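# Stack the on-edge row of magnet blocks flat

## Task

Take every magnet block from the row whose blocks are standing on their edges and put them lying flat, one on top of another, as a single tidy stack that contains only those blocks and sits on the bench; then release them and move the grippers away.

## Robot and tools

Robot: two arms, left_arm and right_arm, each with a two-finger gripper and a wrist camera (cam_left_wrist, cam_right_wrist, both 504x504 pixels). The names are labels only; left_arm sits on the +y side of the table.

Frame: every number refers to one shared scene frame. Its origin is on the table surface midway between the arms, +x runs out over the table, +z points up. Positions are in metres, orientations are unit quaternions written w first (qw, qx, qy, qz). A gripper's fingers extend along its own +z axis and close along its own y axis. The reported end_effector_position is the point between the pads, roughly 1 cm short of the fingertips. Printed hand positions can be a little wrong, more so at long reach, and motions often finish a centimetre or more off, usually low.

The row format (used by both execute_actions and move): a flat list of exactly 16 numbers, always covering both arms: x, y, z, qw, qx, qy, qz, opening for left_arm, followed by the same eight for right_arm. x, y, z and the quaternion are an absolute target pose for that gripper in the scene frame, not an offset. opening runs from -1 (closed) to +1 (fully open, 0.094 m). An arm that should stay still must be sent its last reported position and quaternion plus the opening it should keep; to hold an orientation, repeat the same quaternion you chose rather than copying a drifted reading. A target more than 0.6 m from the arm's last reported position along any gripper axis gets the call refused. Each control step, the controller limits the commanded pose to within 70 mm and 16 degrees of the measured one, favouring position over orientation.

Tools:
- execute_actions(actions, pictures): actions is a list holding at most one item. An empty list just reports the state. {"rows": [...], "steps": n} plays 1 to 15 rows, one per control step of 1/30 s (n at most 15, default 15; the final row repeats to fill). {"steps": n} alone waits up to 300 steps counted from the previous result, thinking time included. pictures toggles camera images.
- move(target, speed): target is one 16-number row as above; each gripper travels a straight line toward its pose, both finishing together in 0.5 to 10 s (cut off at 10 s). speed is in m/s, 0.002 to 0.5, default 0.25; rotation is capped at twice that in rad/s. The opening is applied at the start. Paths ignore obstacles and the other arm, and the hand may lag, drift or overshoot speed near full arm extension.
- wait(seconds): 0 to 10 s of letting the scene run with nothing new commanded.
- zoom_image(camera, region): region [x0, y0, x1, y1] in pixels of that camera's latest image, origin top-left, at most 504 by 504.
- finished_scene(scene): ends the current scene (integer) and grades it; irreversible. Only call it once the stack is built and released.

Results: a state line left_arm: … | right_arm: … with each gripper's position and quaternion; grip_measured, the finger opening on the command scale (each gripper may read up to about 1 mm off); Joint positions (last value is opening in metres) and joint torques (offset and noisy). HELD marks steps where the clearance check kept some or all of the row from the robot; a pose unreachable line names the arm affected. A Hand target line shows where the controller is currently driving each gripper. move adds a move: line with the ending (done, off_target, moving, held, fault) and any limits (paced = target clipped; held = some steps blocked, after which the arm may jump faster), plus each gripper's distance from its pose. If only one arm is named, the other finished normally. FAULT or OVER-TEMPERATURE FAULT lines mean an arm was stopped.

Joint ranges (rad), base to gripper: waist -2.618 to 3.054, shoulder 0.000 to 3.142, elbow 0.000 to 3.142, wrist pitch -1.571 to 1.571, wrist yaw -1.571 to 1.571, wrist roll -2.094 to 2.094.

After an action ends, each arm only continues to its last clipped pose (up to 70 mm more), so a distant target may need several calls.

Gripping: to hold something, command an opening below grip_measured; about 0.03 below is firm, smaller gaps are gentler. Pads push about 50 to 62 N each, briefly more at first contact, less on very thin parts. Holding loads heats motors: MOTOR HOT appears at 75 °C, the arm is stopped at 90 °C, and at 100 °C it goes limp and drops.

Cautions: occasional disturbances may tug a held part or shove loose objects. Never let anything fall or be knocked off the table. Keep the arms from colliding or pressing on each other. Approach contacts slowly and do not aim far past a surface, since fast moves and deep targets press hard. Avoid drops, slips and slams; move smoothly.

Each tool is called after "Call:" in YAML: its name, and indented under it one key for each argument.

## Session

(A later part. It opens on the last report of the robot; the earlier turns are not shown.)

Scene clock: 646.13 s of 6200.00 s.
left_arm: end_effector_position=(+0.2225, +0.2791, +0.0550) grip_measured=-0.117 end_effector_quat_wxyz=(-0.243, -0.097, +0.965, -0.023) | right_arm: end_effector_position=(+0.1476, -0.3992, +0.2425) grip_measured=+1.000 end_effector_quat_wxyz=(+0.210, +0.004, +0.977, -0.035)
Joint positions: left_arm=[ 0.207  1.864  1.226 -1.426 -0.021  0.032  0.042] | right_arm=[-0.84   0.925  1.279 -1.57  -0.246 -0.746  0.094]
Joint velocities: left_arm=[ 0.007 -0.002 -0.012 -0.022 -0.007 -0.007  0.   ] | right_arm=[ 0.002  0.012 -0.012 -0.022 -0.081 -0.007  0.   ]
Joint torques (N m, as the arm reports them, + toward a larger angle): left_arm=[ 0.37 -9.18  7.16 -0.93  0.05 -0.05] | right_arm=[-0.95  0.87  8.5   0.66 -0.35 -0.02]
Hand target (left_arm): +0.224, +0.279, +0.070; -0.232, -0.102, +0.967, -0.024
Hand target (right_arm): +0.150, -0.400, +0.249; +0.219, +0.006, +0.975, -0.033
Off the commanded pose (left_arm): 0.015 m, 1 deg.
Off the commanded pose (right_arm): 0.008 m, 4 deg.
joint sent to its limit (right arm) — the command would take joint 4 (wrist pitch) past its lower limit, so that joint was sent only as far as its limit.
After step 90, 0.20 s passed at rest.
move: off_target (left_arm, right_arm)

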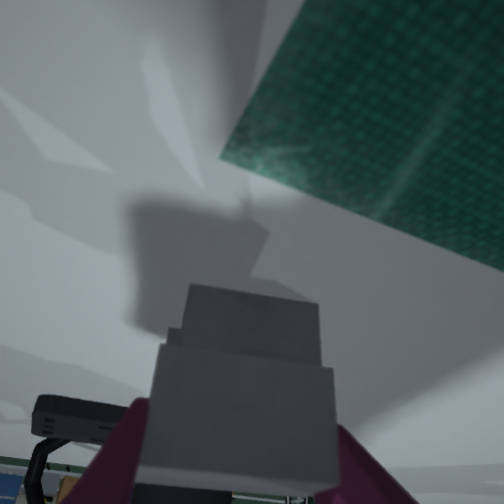

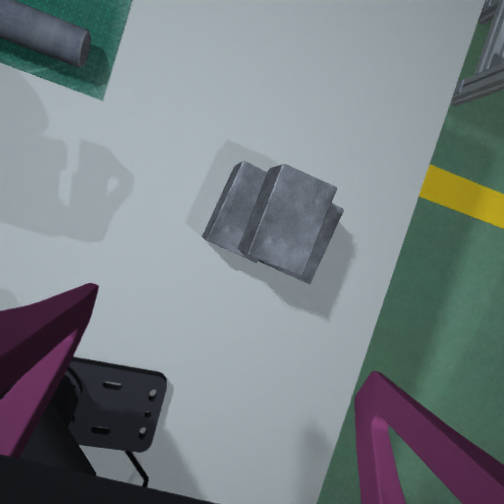

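Call:
move:
  target: [0.25,0.22,0.13,0,0.087,0.996,0,-0.15,0.15,-0.40,0.25,0.2,0,0.98,0,1]
  speed: 0.15

Call:
move:
  target: [0.20,-0.10,0.09,0.451,0.431,0.736,-0.264,-0.15,0.15,-0.40,0.25,0.2,0,0.98,0,1]
  speed: 0.2

Scene clock: 693.17 s of 6200.00 s.
left_arm: end_effector_position=(+0.2450, +0.2237, +0.1234) grip_measured=-0.117 end_effector_quat_wxyz=(-0.025, +0.075, +0.997, +0.002) | right_arm: end_effector_position=(+0.1476, -0.3992, +0.2426) grip_measured=+1.000 end_effector_quat_wxyz=(+0.210, +0.004, +0.977, -0.035)
Joint positions: left_arm=[-0.044  1.445  1.169 -1.344 -0.006  0.135  0.042] | right_arm=[-0.84   0.925  1.279 -1.57  -0.246 -0.746  0.094]
Joint velocities: left_arm=[ 0.012  0.007 -0.012  0.037  0.037 -0.066 -0.   ] | right_arm=[-0.017  0.007 -0.007 -0.022  0.007  0.007  0.   ]
Joint torques (N m, as the arm reports them, + toward a larger angle): left_arm=[-1.1  -6.32  6.05  0.33  0.05  0.03] | right_arm=[-1.02  0.92  8.53  0.68 -0.35 -0.04]
Hand target (left_arm): +0.250, +0.220, +0.130; +0.002, +0.084, +0.996, -0.000
Hand target (right_arm): +0.151, -0.400, +0.249; +0.219, +0.006, +0.975, -0.033
Off the commanded pose (left_arm): 0.009 m, 3 deg.
Off the commanded pose (right_arm): 0.008 m, 4 deg.
joint sent to its limit (right arm) — the command would take joint 4 (wrist pitch) past its lower limit, so that joint was sent only as far as its limit.
After step 90, 41.67 s passed at rest.
move: off_target (left_arm, right_arm)

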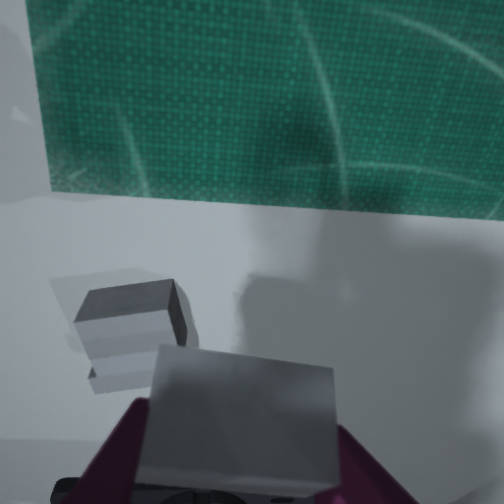

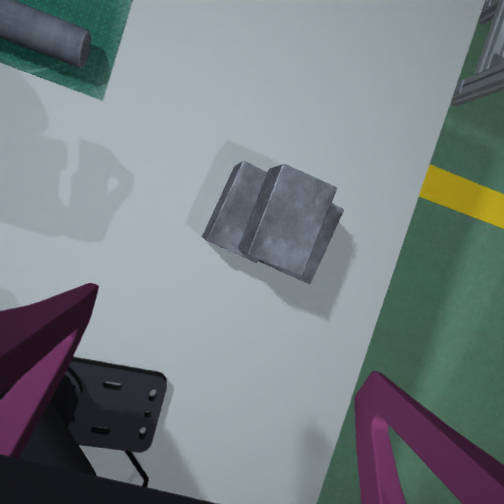

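Scene clock: 697.57 s of 6200.00 s.
left_arm: end_effector_position=(+0.1988, -0.0920, +0.0693) grip_measured=-0.116 end_effector_quat_wxyz=(+0.420, +0.435, +0.756, -0.250) | right_arm: end_effector_position=(+0.1476, -0.3992, +0.2425) grip_measured=+1.000 end_effector_quat_wxyz=(+0.210, +0.004, +0.977, -0.036)
Joint positions: left_arm=[-1.084  1.404  0.369  0.486  0.002 -0.013  0.042] | right_arm=[-0.84   0.925  1.279 -1.57  -0.246 -0.746  0.094]
Joint velocities: left_arm=[ 0.002 -0.012  0.002  0.037 -0.037 -0.007 -0.   ] | right_arm=[ 0.007 -0.012 -0.012 -0.081  0.037 -0.022  0.   ]
Joint torques (N m, as the arm reports them, + toward a larger angle): left_arm=[-0.95 -3.5   6.24  2.2  -0.12  0.03] | right_arm=[-0.92  0.94  8.53  0.68 -0.36 -0.01]
Hand target (left_arm): +0.203, -0.102, +0.087; +0.452, +0.429, +0.737, -0.264
Hand target (right_arm): +0.150, -0.400, +0.249; +0.219, +0.006, +0.975, -0.033
Off the commanded pose (left_arm): 0.022 m, 5 deg.
Off the commanded pose (right_arm): 0.008 m, 4 deg.
joint sent to its limit (right arm) — the command would take joint 4 (wrist pitch) past its lower limit, so that joint was sent only as far as its limit.
move: off_target (left_arm, right_arm)

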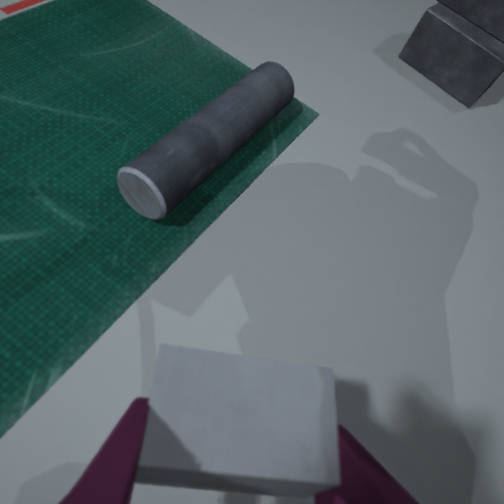

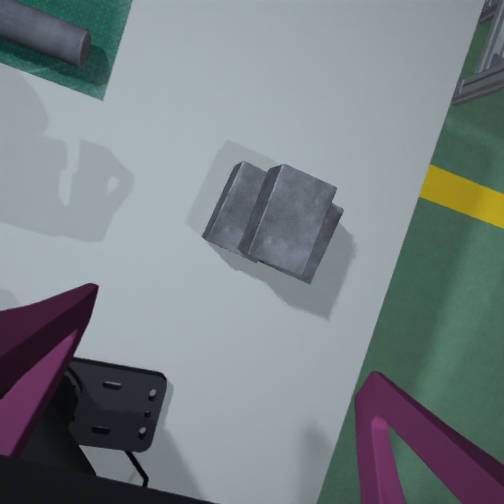

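Call:
move:
  target: [0.20,-0.10,0.06,0.4763,0.4211,0.7197,-0.2787,-0.15,0.15,-0.40,0.25,0.2,0,0.98,0,1]
  speed: 0.05

Scene clock: 707.97 s of 6200.00 s.
left_arm: end_effector_position=(+0.1983, -0.0912, +0.0419) grip_measured=-0.116 end_effector_quat_wxyz=(+0.446, +0.426, +0.741, -0.265) | right_arm: end_effector_position=(+0.1476, -0.3992, +0.2426) grip_measured=+1.000 end_effector_quat_wxyz=(+0.210, +0.004, +0.977, -0.035)
Joint positions: left_arm=[-1.084  1.612  0.263  0.868  0.002 -0.013  0.042] | right_arm=[-0.84   0.925  1.279 -1.57  -0.246 -0.746  0.094]
Joint velocities: left_arm=[ 0.002  0.022  0.002 -0.051 -0.007  0.022 -0.001] | right_arm=[ 0.007 -0.002  0.002  0.037  0.037 -0.007  0.   ]
Joint torques (N m, as the arm reports them, + toward a larger angle): left_arm=[-1.08 -3.85  4.49  2.26 -0.08  0.04] | right_arm=[-0.95  0.89  8.55  0.67 -0.37 -0.02]
Hand target (left_arm): +0.200, -0.100, +0.059; +0.475, +0.421, +0.721, -0.279
Hand target (right_arm): +0.151, -0.400, +0.249; +0.219, +0.006, +0.975, -0.033
Off the commanded pose (left_arm): 0.020 m, 5 deg.
Off the commanded pose (right_arm): 0.008 m, 4 deg.
joint sent to its limit (right arm) — the command would take joint 4 (wrist pitch) past its lower limit, so that joint was sent only as far as its limit.
After step 90, 5.37 s passed at rest.
move: off_target (left_arm, right_arm)

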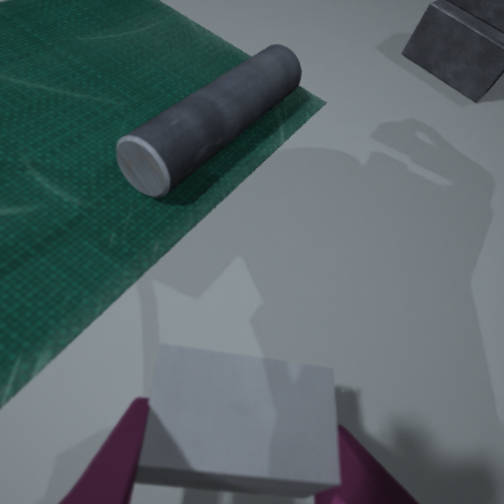

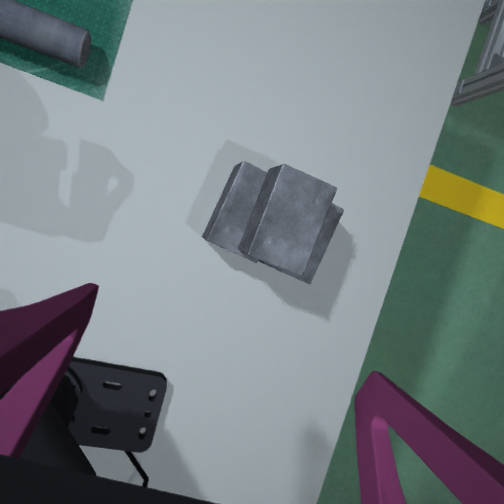

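Call:
move:
  target: [0.20,-0.10,0.046,0.4763,0.4211,0.7197,-0.2787,-0.15,0.15,-0.40,0.25,0.2,0,0.98,0,1]
  speed: 0.02

Scene clock: 713.57 s of 6200.00 s.
left_arm: end_effector_position=(+0.1987, -0.0918, +0.0290) grip_measured=-0.116 end_effector_quat_wxyz=(+0.446, +0.426, +0.741, -0.265) | right_arm: end_effector_position=(+0.1476, -0.3992, +0.2425) grip_measured=+1.000 end_effector_quat_wxyz=(+0.210, +0.004, +0.977, -0.036)
Joint positions: left_arm=[-1.084  1.709  0.253  0.977  0.002 -0.013  0.042] | right_arm=[-0.84   0.925  1.279 -1.57  -0.246 -0.746  0.094]
Joint velocities: left_arm=[ 0.007 -0.007 -0.007  0.081 -0.037 -0.022  0.001] | right_arm=[-0.012  0.007  0.002 -0.022 -0.022 -0.022  0.   ]
Joint torques (N m, as the arm reports them, + toward a larger angle): left_arm=[-1.21 -4.17  3.59  2.24 -0.11  0.04] | right_arm=[-1.02  1.    8.53  0.69 -0.35 -0.01]
Hand target (left_arm): +0.200, -0.100, +0.045; +0.475, +0.421, +0.721, -0.279
Hand target (right_arm): +0.150, -0.400, +0.249; +0.219, +0.006, +0.975, -0.033
Off the commanded pose (left_arm): 0.019 m, 5 deg.
Off the commanded pose (right_arm): 0.008 m, 4 deg.
joint sent to its limit (right arm) — the command would take joint 4 (wrist pitch) past its lower limit, so that joint was sent only as far as its limit.
After step 90, 0.43 s passed at rest.
move: off_target (left_arm, right_arm)

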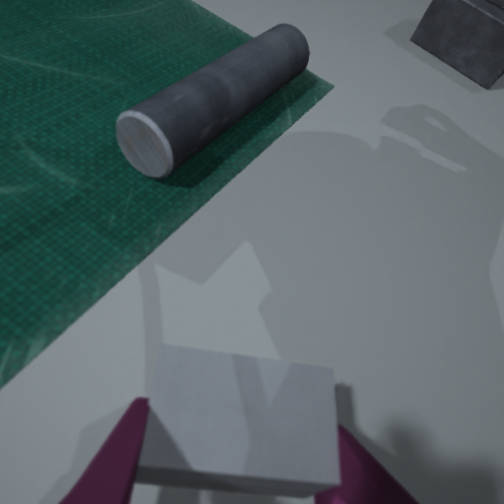

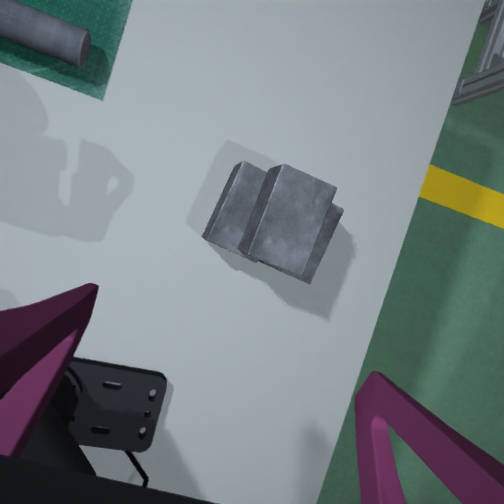

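Call:
move:
  target: [0.20,-0.10,0.039,0.4763,0.4211,0.7197,-0.2787,-0.15,0.15,-0.40,0.25,0.2,0,0.98,0,1]
  speed: 0.015

Scene clock: 719.00 s of 6200.00 s.
left_arm: end_effector_position=(+0.1997, -0.0935, +0.0240) grip_measured=-0.116 end_effector_quat_wxyz=(+0.449, +0.425, +0.739, -0.266) | right_arm: end_effector_position=(+0.1476, -0.3992, +0.2425) grip_measured=+1.000 end_effector_quat_wxyz=(+0.210, +0.004, +0.977, -0.036)
Joint positions: left_arm=[-1.084  1.761  0.253  1.036  0.002 -0.012  0.042] | right_arm=[-0.84   0.925  1.279 -1.57  -0.246 -0.746  0.094]
Joint velocities: left_arm=[ 0.002  0.007 -0.002  0.066 -0.007 -0.051 -0.001] | right_arm=[ 0.022 -0.017 -0.017  0.051 -0.051  0.037  0.   ]
Joint torques (N m, as the arm reports them, + toward a larger angle): left_arm=[-1.16 -4.32  2.87  2.26 -0.08  0.03] | right_arm=[-0.9   0.92  8.53  0.69 -0.37 -0.01]
Hand target (left_arm): +0.200, -0.100, +0.039; +0.475, +0.421, +0.721, -0.279
Hand target (right_arm): +0.150, -0.400, +0.249; +0.219, +0.006, +0.975, -0.033
Off the commanded pose (left_arm): 0.016 m, 4 deg.
Off the commanded pose (right_arm): 0.008 m, 4 deg.
joint sent to its limit (right arm) — the command would take joint 4 (wrist pitch) past its lower limit, so that joint was sent only as far as its limit.
move: off_target (left_arm, right_arm)

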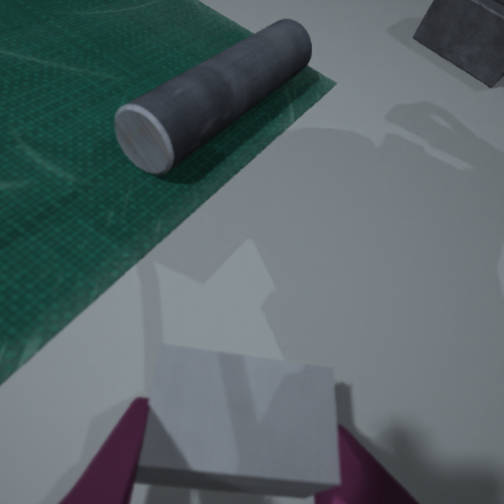

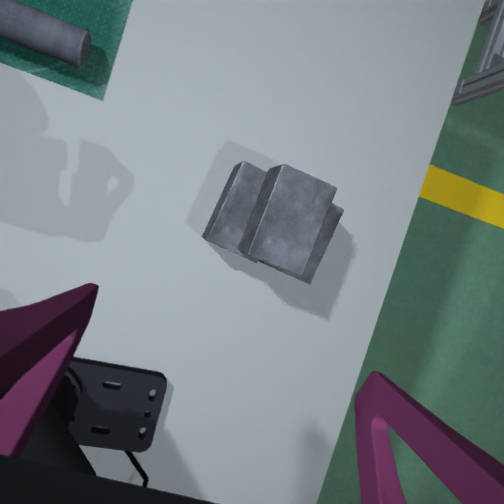

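Call:
move:
  target: [0.20,-0.10,0.033,0.4763,0.4211,0.7197,-0.2787,-0.15,0.15,-0.40,0.25,0.2,0,0.98,0,1]
  speed: 0.015

Scene clock: 724.20 s of 6200.00 s.
left_arm: end_effector_position=(+0.2002, -0.0944, +0.0187) grip_measured=-0.116 end_effector_quat_wxyz=(+0.450, +0.425, +0.739, -0.267) | right_arm: end_effector_position=(+0.1476, -0.3992, +0.2426) grip_measured=+1.000 end_effector_quat_wxyz=(+0.210, +0.004, +0.977, -0.035)
Joint positions: left_arm=[-1.084  1.808  0.253  1.086  0.002 -0.012  0.042] | right_arm=[-0.84   0.925  1.279 -1.57  -0.246 -0.746  0.094]
Joint velocities: left_arm=[-0.002  0.002  0.012 -0.066 -0.037 -0.095  0.   ] | right_arm=[-0.002 -0.002  0.002  0.081 -0.022  0.051  0.   ]
Joint torques (N m, as the arm reports them, + toward a larger angle): left_arm=[-1.19 -4.53  2.36  2.26 -0.09  0.08] | right_arm=[-0.93  0.99  8.55  0.68 -0.35 -0.01]
Hand target (left_arm): +0.200, -0.100, +0.033; +0.475, +0.421, +0.721, -0.279
Hand target (right_arm): +0.151, -0.400, +0.249; +0.219, +0.006, +0.975, -0.033
Off the commanded pose (left_arm): 0.015 m, 4 deg.
Off the commanded pose (right_arm): 0.008 m, 4 deg.
joint sent to its limit (right arm) — the command would take joint 4 (wrist pitch) past its lower limit, so that joint was sent only as far as its limit.
move: off_target (left_arm, right_arm)

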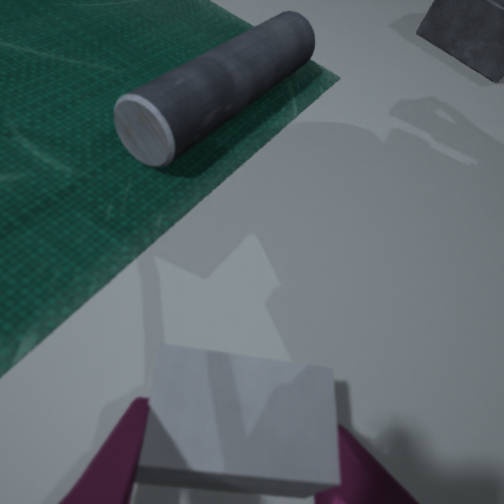

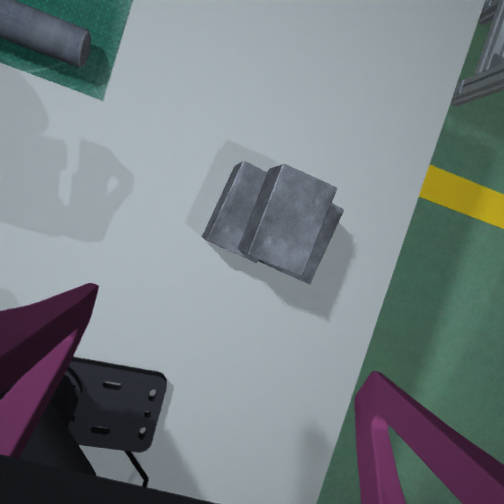

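Call:
move:
  target: [0.20,-0.10,0.027,0.4763,0.4211,0.7197,-0.2787,-0.15,0.15,-0.40,0.25,0.2,0,0.98,0,1]
  speed: 0.015

Scene clock: 731.13 s of 6200.00 s.
left_arm: end_effector_position=(+0.2016, -0.0968, +0.0176) grip_measured=-0.116 end_effector_quat_wxyz=(+0.458, +0.423, +0.734, -0.271) | right_arm: end_effector_position=(+0.1476, -0.3992, +0.2425) grip_measured=+1.000 end_effector_quat_wxyz=(+0.210, +0.004, +0.977, -0.036)
Joint positions: left_arm=[-1.084  1.854  0.253  1.153  0.002 -0.011  0.042] | right_arm=[-0.84   0.925  1.279 -1.57  -0.246 -0.746  0.094]
Joint velocities: left_arm=[-0.007  0.007  0.007 -0.051  0.051 -0.037 -0.001] | right_arm=[ 0.007 -0.012  0.007 -0.007 -0.037 -0.007  0.   ]
Joint torques (N m, as the arm reports them, + toward a larger angle): left_arm=[-1.16 -4.66  2.1   2.15 -0.08  0.01] | right_arm=[-1.07  0.93  8.53  0.7  -0.35  0.  ]
Hand target (left_arm): +0.200, -0.100, +0.027; +0.475, +0.421, +0.720, -0.279
Hand target (right_arm): +0.150, -0.400, +0.249; +0.219, +0.006, +0.975, -0.033
Off the commanded pose (left_arm): 0.010 m, 3 deg.
Off the commanded pose (right_arm): 0.008 m, 4 deg.
joint sent to its limit (right arm) — the command would take joint 4 (wrist pitch) past its lower limit, so that joint was sent only as far as its limit.
After step 90, 1.23 s passed at rest.
move: off_target (left_arm, right_arm)

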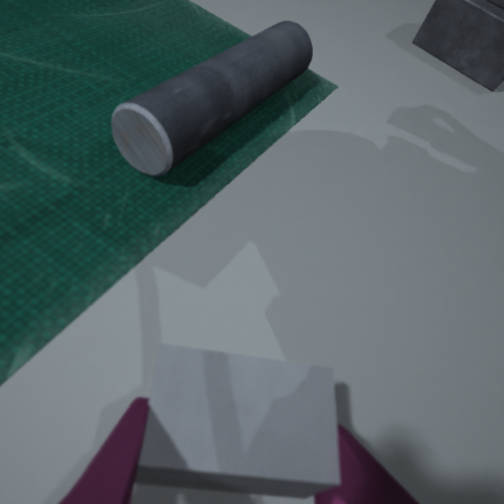

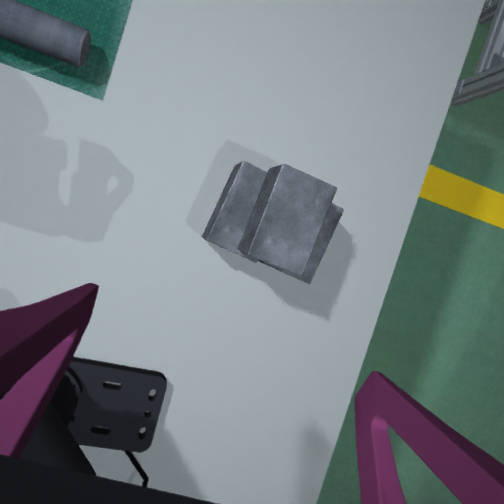

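Call:
move:
  target: [0.20,-0.10,0.028,0.4763,0.4211,0.7197,-0.2787,0.45,0.15,-0.40,0.25,0.2,0,0.98,0,1]
  speed: 0.02

Scene clock: 736.87 s of 6200.00 s.
left_arm: end_effector_position=(+0.2025, -0.0985, +0.0217) grip_measured=+0.447 end_effector_quat_wxyz=(+0.465, +0.420, +0.729, -0.275) | right_arm: end_effector_position=(+0.1476, -0.3992, +0.2425) grip_measured=+1.000 end_effector_quat_wxyz=(+0.210, +0.004, +0.977, -0.036)
Joint positions: left_arm=[-1.084  1.855  0.253  1.172  0.002 -0.011  0.068] | right_arm=[-0.84   0.925  1.279 -1.57  -0.246 -0.746  0.094]
Joint velocities: left_arm=[-0.007 -0.007 -0.012  0.037  0.007 -0.066 -0.001] | right_arm=[ 0.012 -0.012 -0.012  0.007 -0.007  0.007  0.   ]
Joint torques (N m, as the arm reports them, + toward a larger angle): left_arm=[-1.1  -5.15  2.04  1.89 -0.08  0.03] | right_arm=[-0.94  0.97  8.58  0.68 -0.34 -0.01]
Hand target (left_arm): +0.200, -0.100, +0.028; +0.476, +0.421, +0.720, -0.279
Hand target (right_arm): +0.150, -0.400, +0.249; +0.219, +0.006, +0.975, -0.033
Off the commanded pose (left_arm): 0.007 m, 2 deg.
Off the commanded pose (right_arm): 0.008 m, 4 deg.
joint sent to its limit (right arm) — the command would take joint 4 (wrist pitch) past its lower limit, so that joint was sent only as far as its limit.
After step 90, 0.67 s passed at rest.
move: off_target (right_arm)

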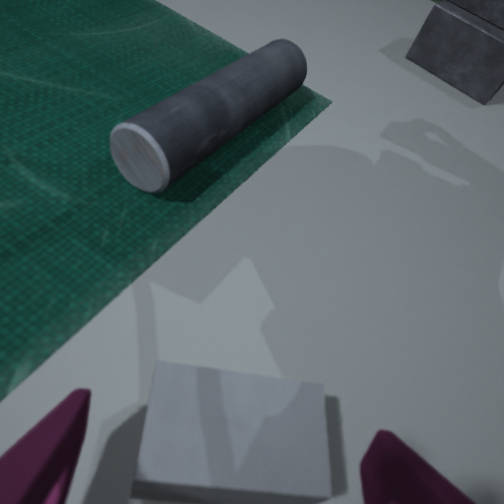

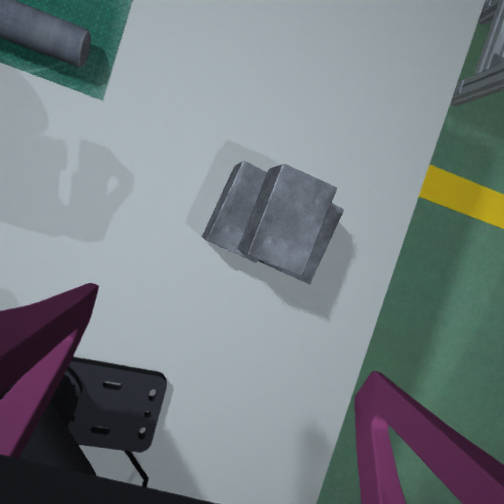

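Call:
move:
  target: [0.185,-0.07,0.10,0.4763,0.4211,0.7197,-0.2787,0.6,0.15,-0.40,0.25,0.2,0,0.98,0,1]
  speed: 0.1

Scene clock: 743.33 s of 6200.00 s.
left_arm: end_effector_position=(+0.1826, -0.0633, +0.0854) grip_measured=+0.597 end_effector_quat_wxyz=(+0.458, +0.423, +0.733, -0.271) | right_arm: end_effector_position=(+0.1476, -0.3992, +0.2426) grip_measured=+1.000 end_effector_quat_wxyz=(+0.210, +0.003, +0.977, -0.035)
Joint positions: left_arm=[-1.084  1.191  0.208  0.535  0.002 -0.009  0.075] | right_arm=[-0.84   0.925  1.279 -1.57  -0.246 -0.747  0.094]
Joint velocities: left_arm=[ 0.007  0.002 -0.002  0.037 -0.022 -0.022  0.   ] | right_arm=[-0.002  0.007  0.002  0.007 -0.022  0.007  0.   ]
Joint torques (N m, as the arm reports them, + toward a larger angle): left_arm=[-0.55 -3.77  7.84  1.6  -0.04  0.05] | right_arm=[-0.91  0.89  8.42  0.69 -0.37 -0.01]
Hand target (left_arm): +0.185, -0.070, +0.102; +0.476, +0.421, +0.720, -0.279
Hand target (right_arm): +0.151, -0.400, +0.249; +0.219, +0.006, +0.975, -0.033
Off the commanded pose (left_arm): 0.016 m, 3 deg.
Off the commanded pose (right_arm): 0.008 m, 4 deg.
joint sent to its limit (right arm) — the command would take joint 4 (wrist pitch) past its lower limit, so that joint was sent only as far as its limit.
After step 90, 1.90 s passed at rest.
move: off_target (left_arm, right_arm)

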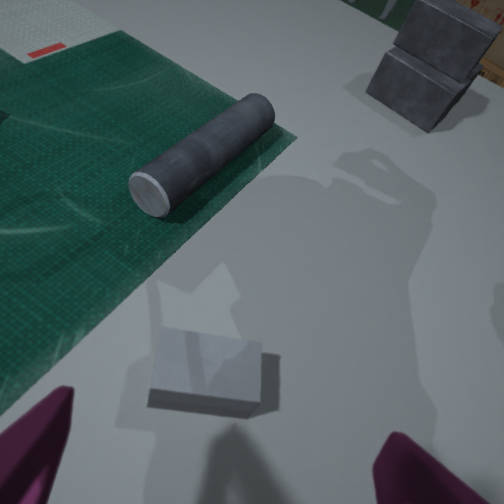

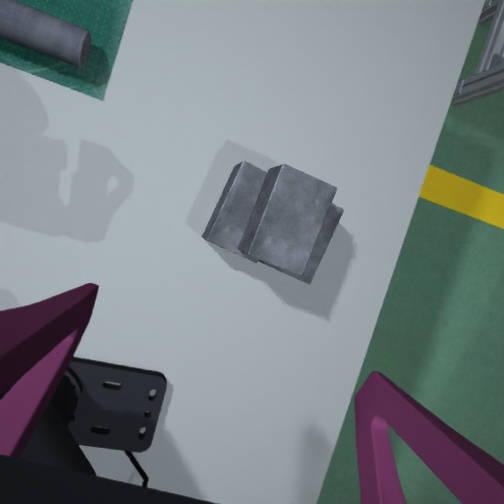

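Call:
move:
  target: [0.25,0.22,0.13,0,0.087,0.996,0,0.6,0.15,-0.40,0.25,0.2,0,0.98,0,1]
  speed: 0.3

Call:
move:
  target: [0.215,0.272,0.075,-0.2321,-0.1016,0.9671,-0.0244,0.6,0.15,-0.40,0.25,0.2,0,0.98,0,1]
  speed: 0.15

Scene clock: 754.33 s of 6200.00 s.
left_arm: end_effector_position=(+0.2418, +0.2186, +0.1253) grip_measured=+0.598 end_effector_quat_wxyz=(-0.008, +0.091, +0.996, -0.004) | right_arm: end_effector_position=(+0.1476, -0.3992, +0.2426) grip_measured=+1.000 end_effector_quat_wxyz=(+0.210, +0.003, +0.977, -0.035)
Joint positions: left_arm=[-0.056  1.403  1.142 -1.327  0.008  0.155  0.075] | right_arm=[-0.84   0.925  1.279 -1.57  -0.246 -0.747  0.094]
Joint velocities: left_arm=[-0.017  0.007 -0.002 -0.051 -0.037  0.007  0.   ] | right_arm=[-0.007  0.002  0.002  0.037 -0.037 -0.007  0.   ]
Joint torques (N m, as the arm reports them, + toward a larger angle): left_arm=[ 0.9  -3.4   8.62  0.12 -0.11  0.04] | right_arm=[-0.91  0.89  8.48  0.68 -0.36 -0.01]
Hand target (left_arm): +0.247, +0.223, +0.132; -0.001, +0.089, +0.996, +0.001
Hand target (right_arm): +0.151, -0.400, +0.249; +0.219, +0.006, +0.975, -0.033
Off the commanded pose (left_arm): 0.010 m, 1 deg.
Off the commanded pose (right_arm): 0.008 m, 4 deg.
joint sent to its limit (right arm) — the command would take joint 4 (wrist pitch) past its lower limit, so that joint was sent only as far as its limit.
After step 90, 5.03 s passed at rest.
move: off_target (right_arm)

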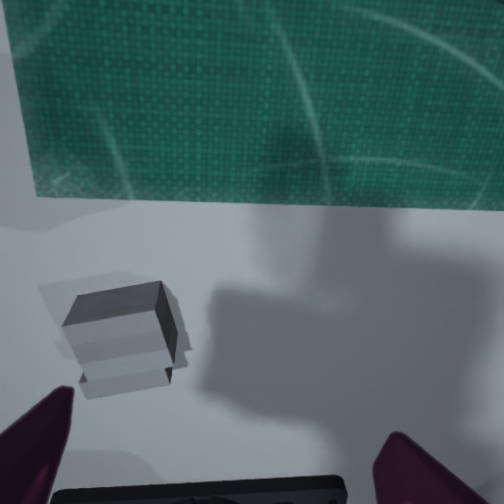

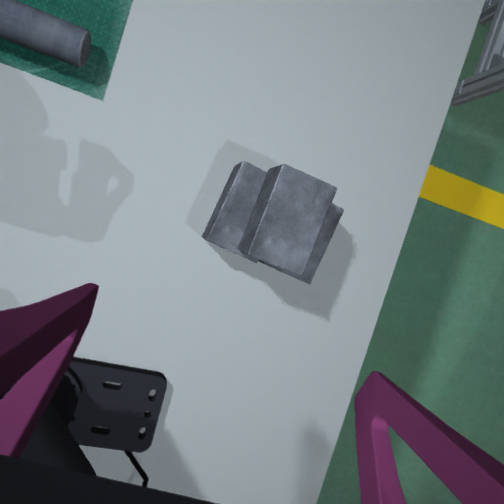

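Scene clock: 756.67 s of 6200.00 s.
left_arm: end_effector_position=(+0.2118, +0.2672, +0.0696) grip_measured=+0.598 end_effector_quat_wxyz=(-0.236, -0.091, +0.967, -0.029) | right_arm: end_effector_position=(+0.1476, -0.3992, +0.2425) grip_measured=+1.000 end_effector_quat_wxyz=(+0.210, +0.004, +0.977, -0.036)
Joint positions: left_arm=[ 0.182  1.785  1.194 -1.46   0.002  0.024  0.075] | right_arm=[-0.84   0.925  1.279 -1.57  -0.246 -0.747  0.094]
Joint velocities: left_arm=[-0.002 -0.007 -0.007  0.022 -0.081 -0.022 -0.001] | right_arm=[-0.007 -0.017  0.007  0.022 -0.007 -0.051  0.   ]
Joint torques (N m, as the arm reports them, + toward a larger angle): left_arm=[ 0.87 -5.76  7.28 -0.7  -0.1  -0.1 ] | right_arm=[-1.    0.9   8.48  0.66 -0.37  0.01]
Hand target (left_arm): +0.215, +0.272, +0.075; -0.233, -0.099, +0.967, -0.023
Hand target (right_arm): +0.150, -0.400, +0.249; +0.219, +0.006, +0.975, -0.033
Off the commanded pose (left_arm): 0.008 m, 1 deg.
Off the commanded pose (right_arm): 0.008 m, 4 deg.
joint sent to its limit (right arm) — the command would take joint 4 (wrist pitch) past its lower limit, so that joint was sent only as far as its limit.
move: off_target (right_arm)

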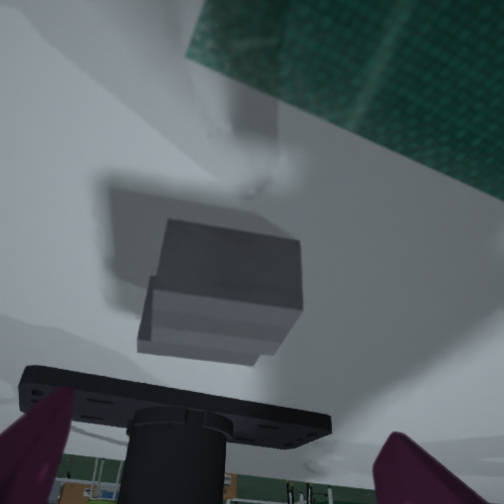

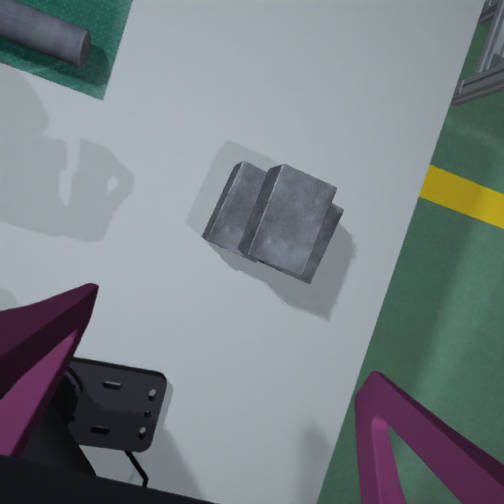

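Call:
move:
  target: [0.205,0.272,0.045,-0.2321,-0.1016,0.9671,-0.0244,0.6,0.15,-0.40,0.25,0.2,0,0.98,0,1]
  speed: 0.05

Scene clock: 767.47 s of 6200.00 s.
left_arm: end_effector_position=(+0.2049, +0.2677, +0.0488) grip_measured=+0.598 end_effector_quat_wxyz=(-0.232, -0.096, +0.967, -0.029) | right_arm: end_effector_position=(+0.1476, -0.3992, +0.2426) grip_measured=+1.000 end_effector_quat_wxyz=(+0.210, +0.003, +0.977, -0.035)
Joint positions: left_arm=[ 0.191  1.785  1.108 -1.366  0.001  0.023  0.075] | right_arm=[-0.84   0.925  1.279 -1.57  -0.246 -0.747  0.094]
Joint velocities: left_arm=[-0.002  0.012 -0.007 -0.037  0.037 -0.037 -0.   ] | right_arm=[-0.002  0.002 -0.022 -0.007 -0.037 -0.007  0.   ]
Joint torques (N m, as the arm reports them, + toward a larger angle): left_arm=[ 0.98 -5.21  4.2  -0.4  -0.12 -0.05] | right_arm=[-0.92  1.03  8.45  0.68 -0.38  0.  ]
Hand target (left_arm): +0.205, +0.272, +0.045; -0.232, -0.102, +0.967, -0.025
Hand target (right_arm): +0.151, -0.400, +0.249; +0.219, +0.006, +0.975, -0.033
Off the commanded pose (left_arm): 0.006 m, 1 deg.
Off the commanded pose (right_arm): 0.008 m, 4 deg.
joint sent to its limit (right arm) — the command would take joint 4 (wrist pitch) past its lower limit, so that joint was sent only as far as its limit.
After step 90, 6.67 s passed at rest.
move: off_target (right_arm)

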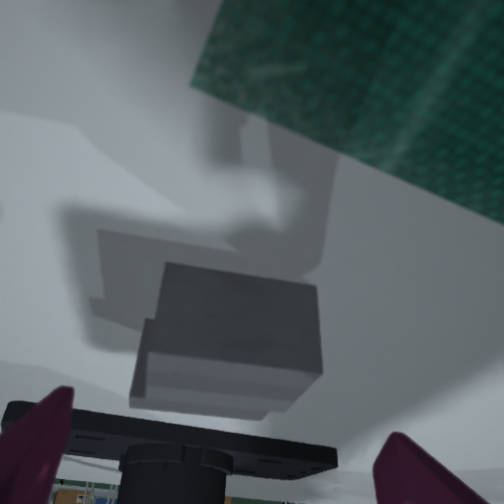

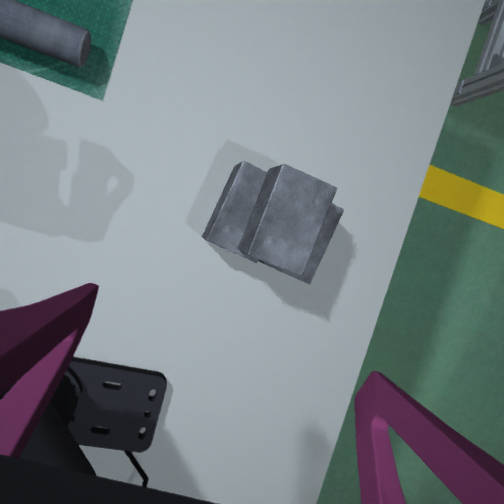

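Call:
move:
  target: [0.205,0.269,0.022,-0.2321,-0.1016,0.9671,-0.0244,0.6,0.15,-0.40,0.25,0.2,0,0.98,0,1]
  speed: 0.03

Scene clock: 773.93 s of 6200.00 s.
left_arm: end_effector_position=(+0.2046, +0.2676, +0.0250) grip_measured=+0.598 end_effector_quat_wxyz=(-0.234, -0.099, +0.967, -0.028) | right_arm: end_effector_position=(+0.1476, -0.3992, +0.2425) grip_measured=+1.000 end_effector_quat_wxyz=(+0.210, +0.004, +0.977, -0.036)
Joint positions: left_arm=[ 0.191  1.83   1.057 -1.273  0.001  0.017  0.075] | right_arm=[-0.84   0.925  1.279 -1.57  -0.246 -0.747  0.094]
Joint velocities: left_arm=[ 0.007  0.002 -0.002  0.051 -0.051 -0.007  0.001] | right_arm=[ 0.007  0.012 -0.007 -0.037 -0.022 -0.022  0.   ]
Joint torques (N m, as the arm reports them, + toward a larger angle): left_arm=[ 0.   -5.55  3.85 -0.41 -0.05 -0.1 ] | right_arm=[-0.99  0.95  8.51  0.67 -0.38 -0.02]
Hand target (left_arm): +0.205, +0.269, +0.022; -0.232, -0.102, +0.967, -0.024
Hand target (right_arm): +0.150, -0.400, +0.249; +0.219, +0.006, +0.975, -0.033
Off the commanded pose (left_arm): 0.003 m, 1 deg.
Off the commanded pose (right_arm): 0.008 m, 4 deg.
joint sent to its limit (right arm) — the command would take joint 4 (wrist pitch) past its lower limit, so that joint was sent only as far as its limit.
After step 90, 1.93 s passed at rest.
move: off_target (right_arm)

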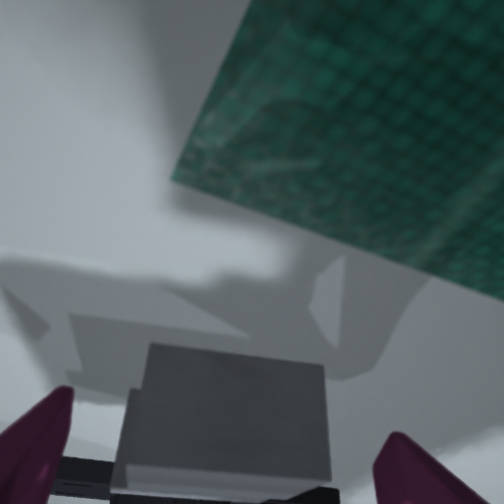

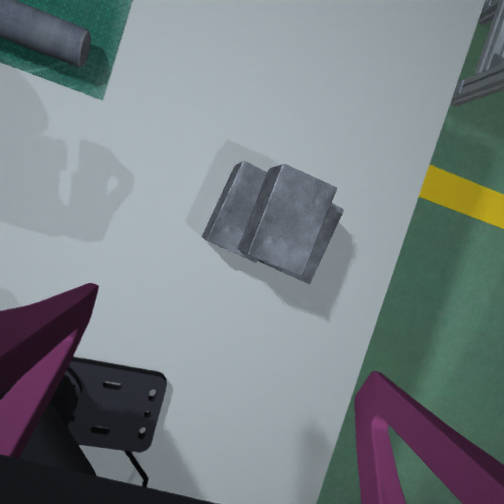

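Call:
move:
  target: [0.205,0.268,0.023,-0.2321,-0.1016,0.9671,-0.0244,-0.15,0.15,-0.40,0.25,0.2,0,0.98,0,1]
  speed: 0.05

Call:
move:
  target: [0.205,0.268,0.075,-0.2321,-0.1016,0.9671,-0.0244,-0.15,0.15,-0.40,0.25,0.2,0,0.98,0,1]
  speed: 0.04

Scene clock: 778.20 s of 6200.00 s.
left_arm: end_effector_position=(+0.2049, +0.2679, +0.0247) grip_measured=-0.117 end_effector_quat_wxyz=(-0.233, -0.100, +0.967, -0.027) | right_arm: end_effector_position=(+0.1476, -0.3992, +0.2425) grip_measured=+1.000 end_effector_quat_wxyz=(+0.210, +0.004, +0.977, -0.036)
Joint positions: left_arm=[ 0.191  1.83   1.057 -1.271 -0.     0.014  0.041] | right_arm=[-0.84   0.925  1.279 -1.57  -0.246 -0.747  0.094]
Joint velocities: left_arm=[ 0.002  0.007  0.007  0.081  0.007  0.022 -0.001] | right_arm=[-0.002  0.022  0.007 -0.022 -0.037  0.037  0.   ]
Joint torques (N m, as the arm reports them, + toward a larger angle): left_arm=[-0.36 -5.78  4.03 -0.46 -0.05 -0.09] | right_arm=[-0.93  0.92  8.46  0.69 -0.36  0.01]
Hand target (left_arm): +0.205, +0.268, +0.023; -0.232, -0.102, +0.967, -0.024
Hand target (right_arm): +0.151, -0.400, +0.249; +0.219, +0.006, +0.975, -0.033
Off the commanded pose (left_arm): 0.002 m, 0 deg.
Off the commanded pose (right_arm): 0.008 m, 4 deg.
joint sent to its limit (right arm) — the command would take joint 4 (wrist pitch) past its lower limit, so that joint was sent only as far as its limit.
After step 90, 0.30 s passed at rest.
move: off_target (right_arm)

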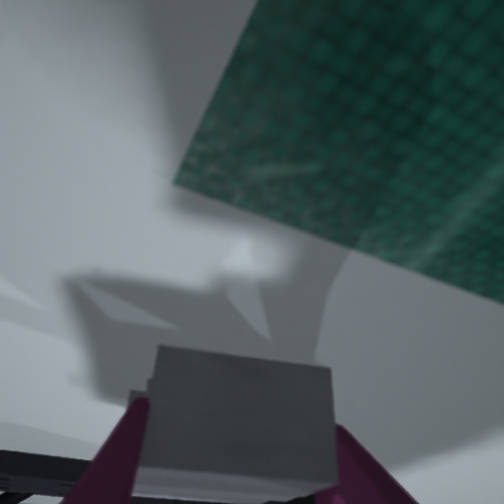

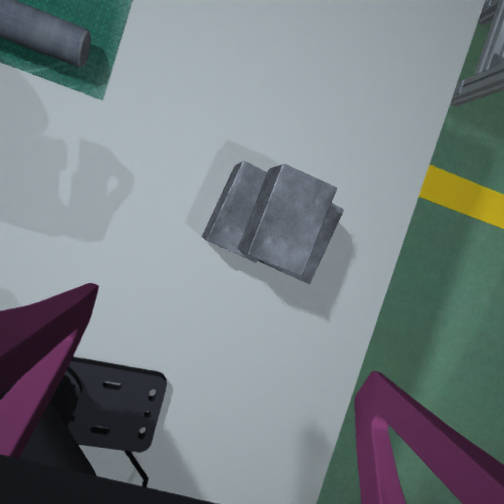

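Scene clock: 779.90 s of 6200.00 s.
left_arm: end_effector_position=(+0.2031, +0.2675, +0.0610) grip_measured=-0.117 end_effector_quat_wxyz=(-0.242, -0.100, +0.965, -0.028) | right_arm: end_effector_position=(+0.1476, -0.3992, +0.2426) grip_measured=+1.000 end_effector_quat_wxyz=(+0.210, +0.003, +0.977, -0.036)
Joint positions: left_arm=[ 0.191  1.778  1.143 -1.427 -0.     0.014  0.041] | right_arm=[-0.84   0.925  1.279 -1.57  -0.246 -0.747  0.094]
Joint velocities: left_arm=[ 0.012  0.002 -0.007 -0.066 -0.022  0.037  0.   ] | right_arm=[ 0.012 -0.022  0.002 -0.037 -0.007 -0.007  0.   ]
Joint torques (N m, as the arm reports them, + toward a larger angle): left_arm=[-0.39 -8.36  7.24 -0.92 -0.03 -0.08] | right_arm=[-0.94  0.85  8.5   0.68 -0.36 -0.01]
Hand target (left_arm): +0.205, +0.268, +0.075; -0.232, -0.102, +0.967, -0.024
Hand target (right_arm): +0.151, -0.400, +0.249; +0.219, +0.006, +0.975, -0.033
Off the commanded pose (left_arm): 0.014 m, 1 deg.
Off the commanded pose (right_arm): 0.008 m, 4 deg.
joint sent to its limit (right arm) — the command would take joint 4 (wrist pitch) past its lower limit, so that joint was sent only as far as its limit.
move: off_target (left_arm, right_arm)

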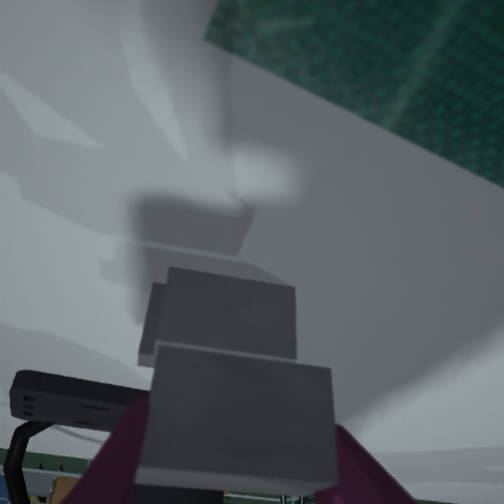

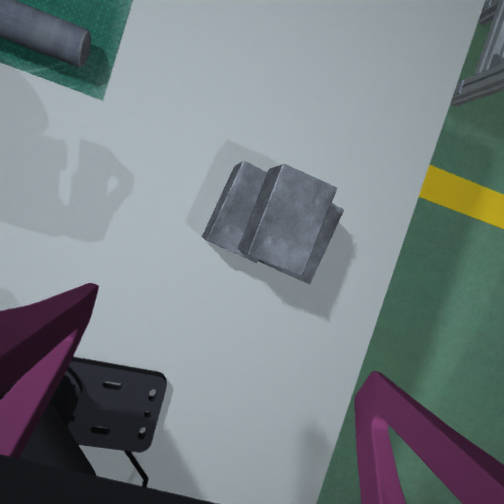

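Call:
move:
  target: [0.25,0.22,0.13,0,0.087,0.996,0,-0.15,0.15,-0.40,0.25,0.2,0,0.98,0,1]
  speed: 0.2

Call:
move:
  target: [0.20,-0.10,0.10,0.4763,0.4211,0.7197,-0.2787,-0.15,0.15,-0.40,0.25,0.2,0,0.98,0,1]
  speed: 0.2

Scene clock: 785.47 s of 6200.00 s.
left_arm: end_effector_position=(+0.2384, +0.2225, +0.1177) grip_measured=-0.117 end_effector_quat_wxyz=(-0.035, +0.075, +0.997, -0.003) | right_arm: end_effector_position=(+0.1476, -0.3992, +0.2425) grip_measured=+1.000 end_effector_quat_wxyz=(+0.210, +0.003, +0.977, -0.036)
Joint positions: left_arm=[-0.044  1.442  1.143 -1.342  0.001  0.135  0.041] | right_arm=[-0.84   0.925  1.279 -1.57  -0.246 -0.747  0.094]
Joint velocities: left_arm=[ 0.002  0.002 -0.012  0.007 -0.007 -0.007 -0.001] | right_arm=[-0.007 -0.002 -0.007  0.066 -0.007 -0.022  0.   ]
Joint torques (N m, as the arm reports them, + toward a larger angle): left_arm=[-1.03 -6.25  8.13  0.29 -0.02  0.04] | right_arm=[-0.96  0.96  8.54  0.68 -0.37  0.01]
Hand target (left_arm): +0.249, +0.220, +0.130; +0.002, +0.084, +0.996, -0.000
Hand target (right_arm): +0.150, -0.400, +0.249; +0.219, +0.006, +0.975, -0.033
Off the commanded pose (left_arm): 0.017 m, 4 deg.
Off the commanded pose (right_arm): 0.008 m, 4 deg.
joint sent to its limit (right arm) — the command would take joint 4 (wrist pitch) past its lower limit, so that joint was sent only as far as its limit.
After step 90, 0.67 s passed at rest.
move: off_target (left_arm, right_arm)

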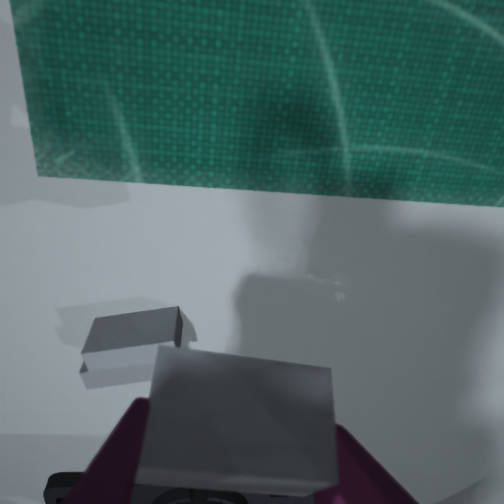

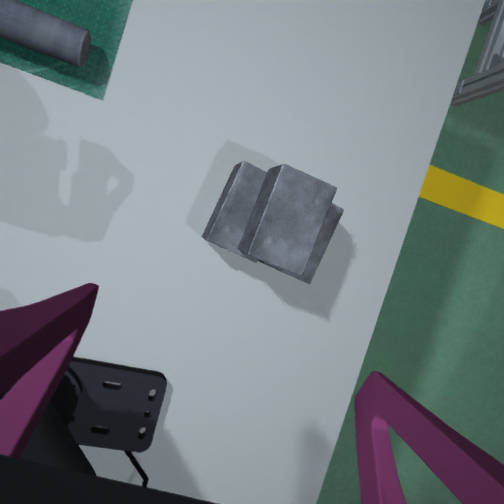

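Scene clock: 790.03 s of 6200.00 s.
left_arm: end_effector_position=(+0.1996, -0.0931, +0.0780) grip_measured=-0.117 end_effector_quat_wxyz=(+0.446, +0.426, +0.742, -0.264) | right_arm: end_effector_position=(+0.1476, -0.3992, +0.2426) grip_measured=+1.000 end_effector_quat_wxyz=(+0.210, +0.003, +0.977, -0.036)
Joint positions: left_arm=[-1.084  1.4    0.332  0.588  0.001 -0.014  0.041] | right_arm=[-0.84   0.925  1.279 -1.57  -0.246 -0.747  0.094]
Joint velocities: left_arm=[ 0.017  0.007 -0.017  0.051  0.007  0.007 -0.   ] | right_arm=[-0.012 -0.012  0.007 -0.051 -0.066 -0.11   0.   ]
Joint torques (N m, as the arm reports them, + toward a larger angle): left_arm=[-0.91 -3.4   6.17  2.25 -0.08  0.04] | right_arm=[-0.96  0.88  8.51  0.67 -0.35  0.  ]
Hand target (left_arm): +0.203, -0.102, +0.097; +0.477, +0.419, +0.721, -0.279
Hand target (right_arm): +0.151, -0.400, +0.249; +0.219, +0.006, +0.975, -0.033
Off the commanded pose (left_arm): 0.023 m, 5 deg.
Off the commanded pose (right_arm): 0.008 m, 4 deg.
joint sent to its limit (right arm) — the command would take joint 4 (wrist pitch) past its lower limit, so that joint was sent only as far as its limit.
move: off_target (left_arm, right_arm)

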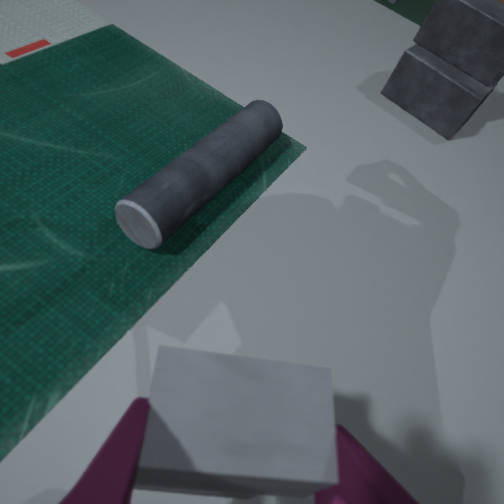

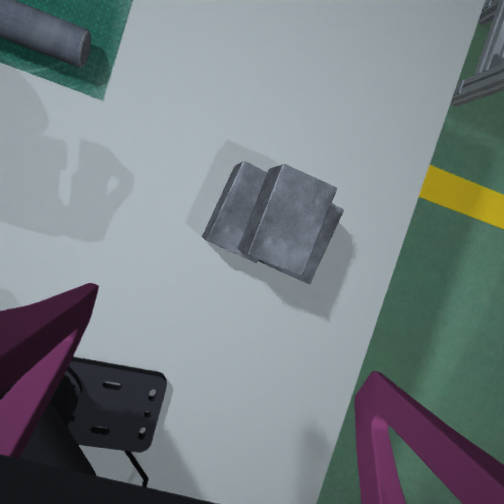

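Call:
move:
  target: [0.2015,-0.1025,0.068,0.4763,0.4211,0.7197,-0.2787,-0.15,0.15,-0.40,0.25,0.2,0,0.98,0,1]
  speed: 0.03

Scene clock: 802.40 s of 6200.00 s.
left_arm: end_effector_position=(+0.1997, -0.0933, +0.0500) grip_measured=-0.117 end_effector_quat_wxyz=(+0.446, +0.426, +0.741, -0.264) | right_arm: end_effector_position=(+0.1476, -0.3992, +0.2426) grip_measured=+1.000 end_effector_quat_wxyz=(+0.210, +0.003, +0.977, -0.036)
Joint positions: left_arm=[-1.084  1.566  0.284  0.802  0.001 -0.012  0.041] | right_arm=[-0.84   0.925  1.279 -1.57  -0.246 -0.747  0.094]
Joint velocities: left_arm=[-0.002 -0.007  0.002  0.007 -0.037  0.051 -0.001] | right_arm=[-0.007 -0.002  0.007 -0.007  0.007 -0.022  0.   ]
Joint torques (N m, as the arm reports them, + toward a larger angle): left_arm=[-1.15 -4.02  4.82  2.21 -0.07  0.05] | right_arm=[-0.96  0.93  8.55  0.69 -0.36  0.02]
Hand target (left_arm): +0.201, -0.102, +0.067; +0.475, +0.421, +0.721, -0.279
Hand target (right_arm): +0.151, -0.400, +0.249; +0.219, +0.006, +0.975, -0.033
Off the commanded pose (left_arm): 0.020 m, 5 deg.
Off the commanded pose (right_arm): 0.008 m, 4 deg.
joint sent to its limit (right arm) — the command would take joint 4 (wrist pitch) past its lower limit, so that joint was sent only as far as its limit.
After step 90, 7.53 s passed at rest.
move: off_target (left_arm, right_arm)

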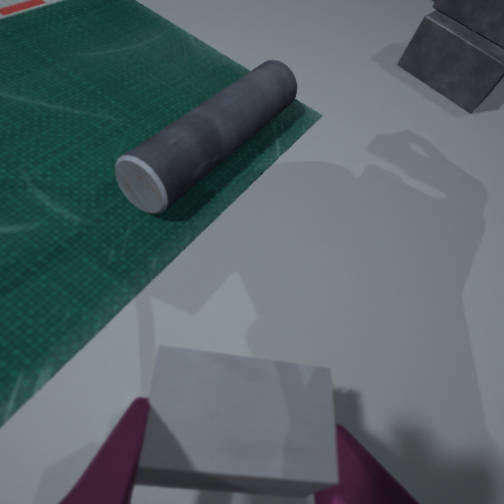

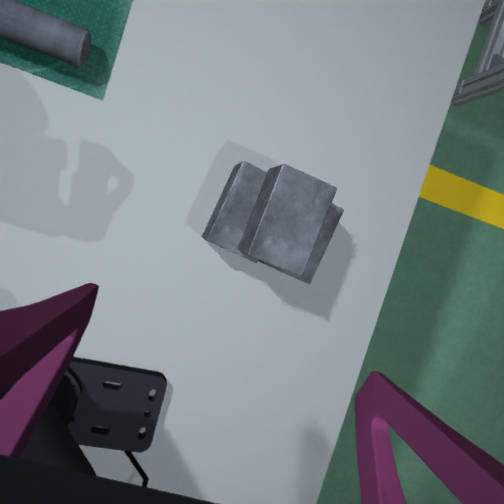

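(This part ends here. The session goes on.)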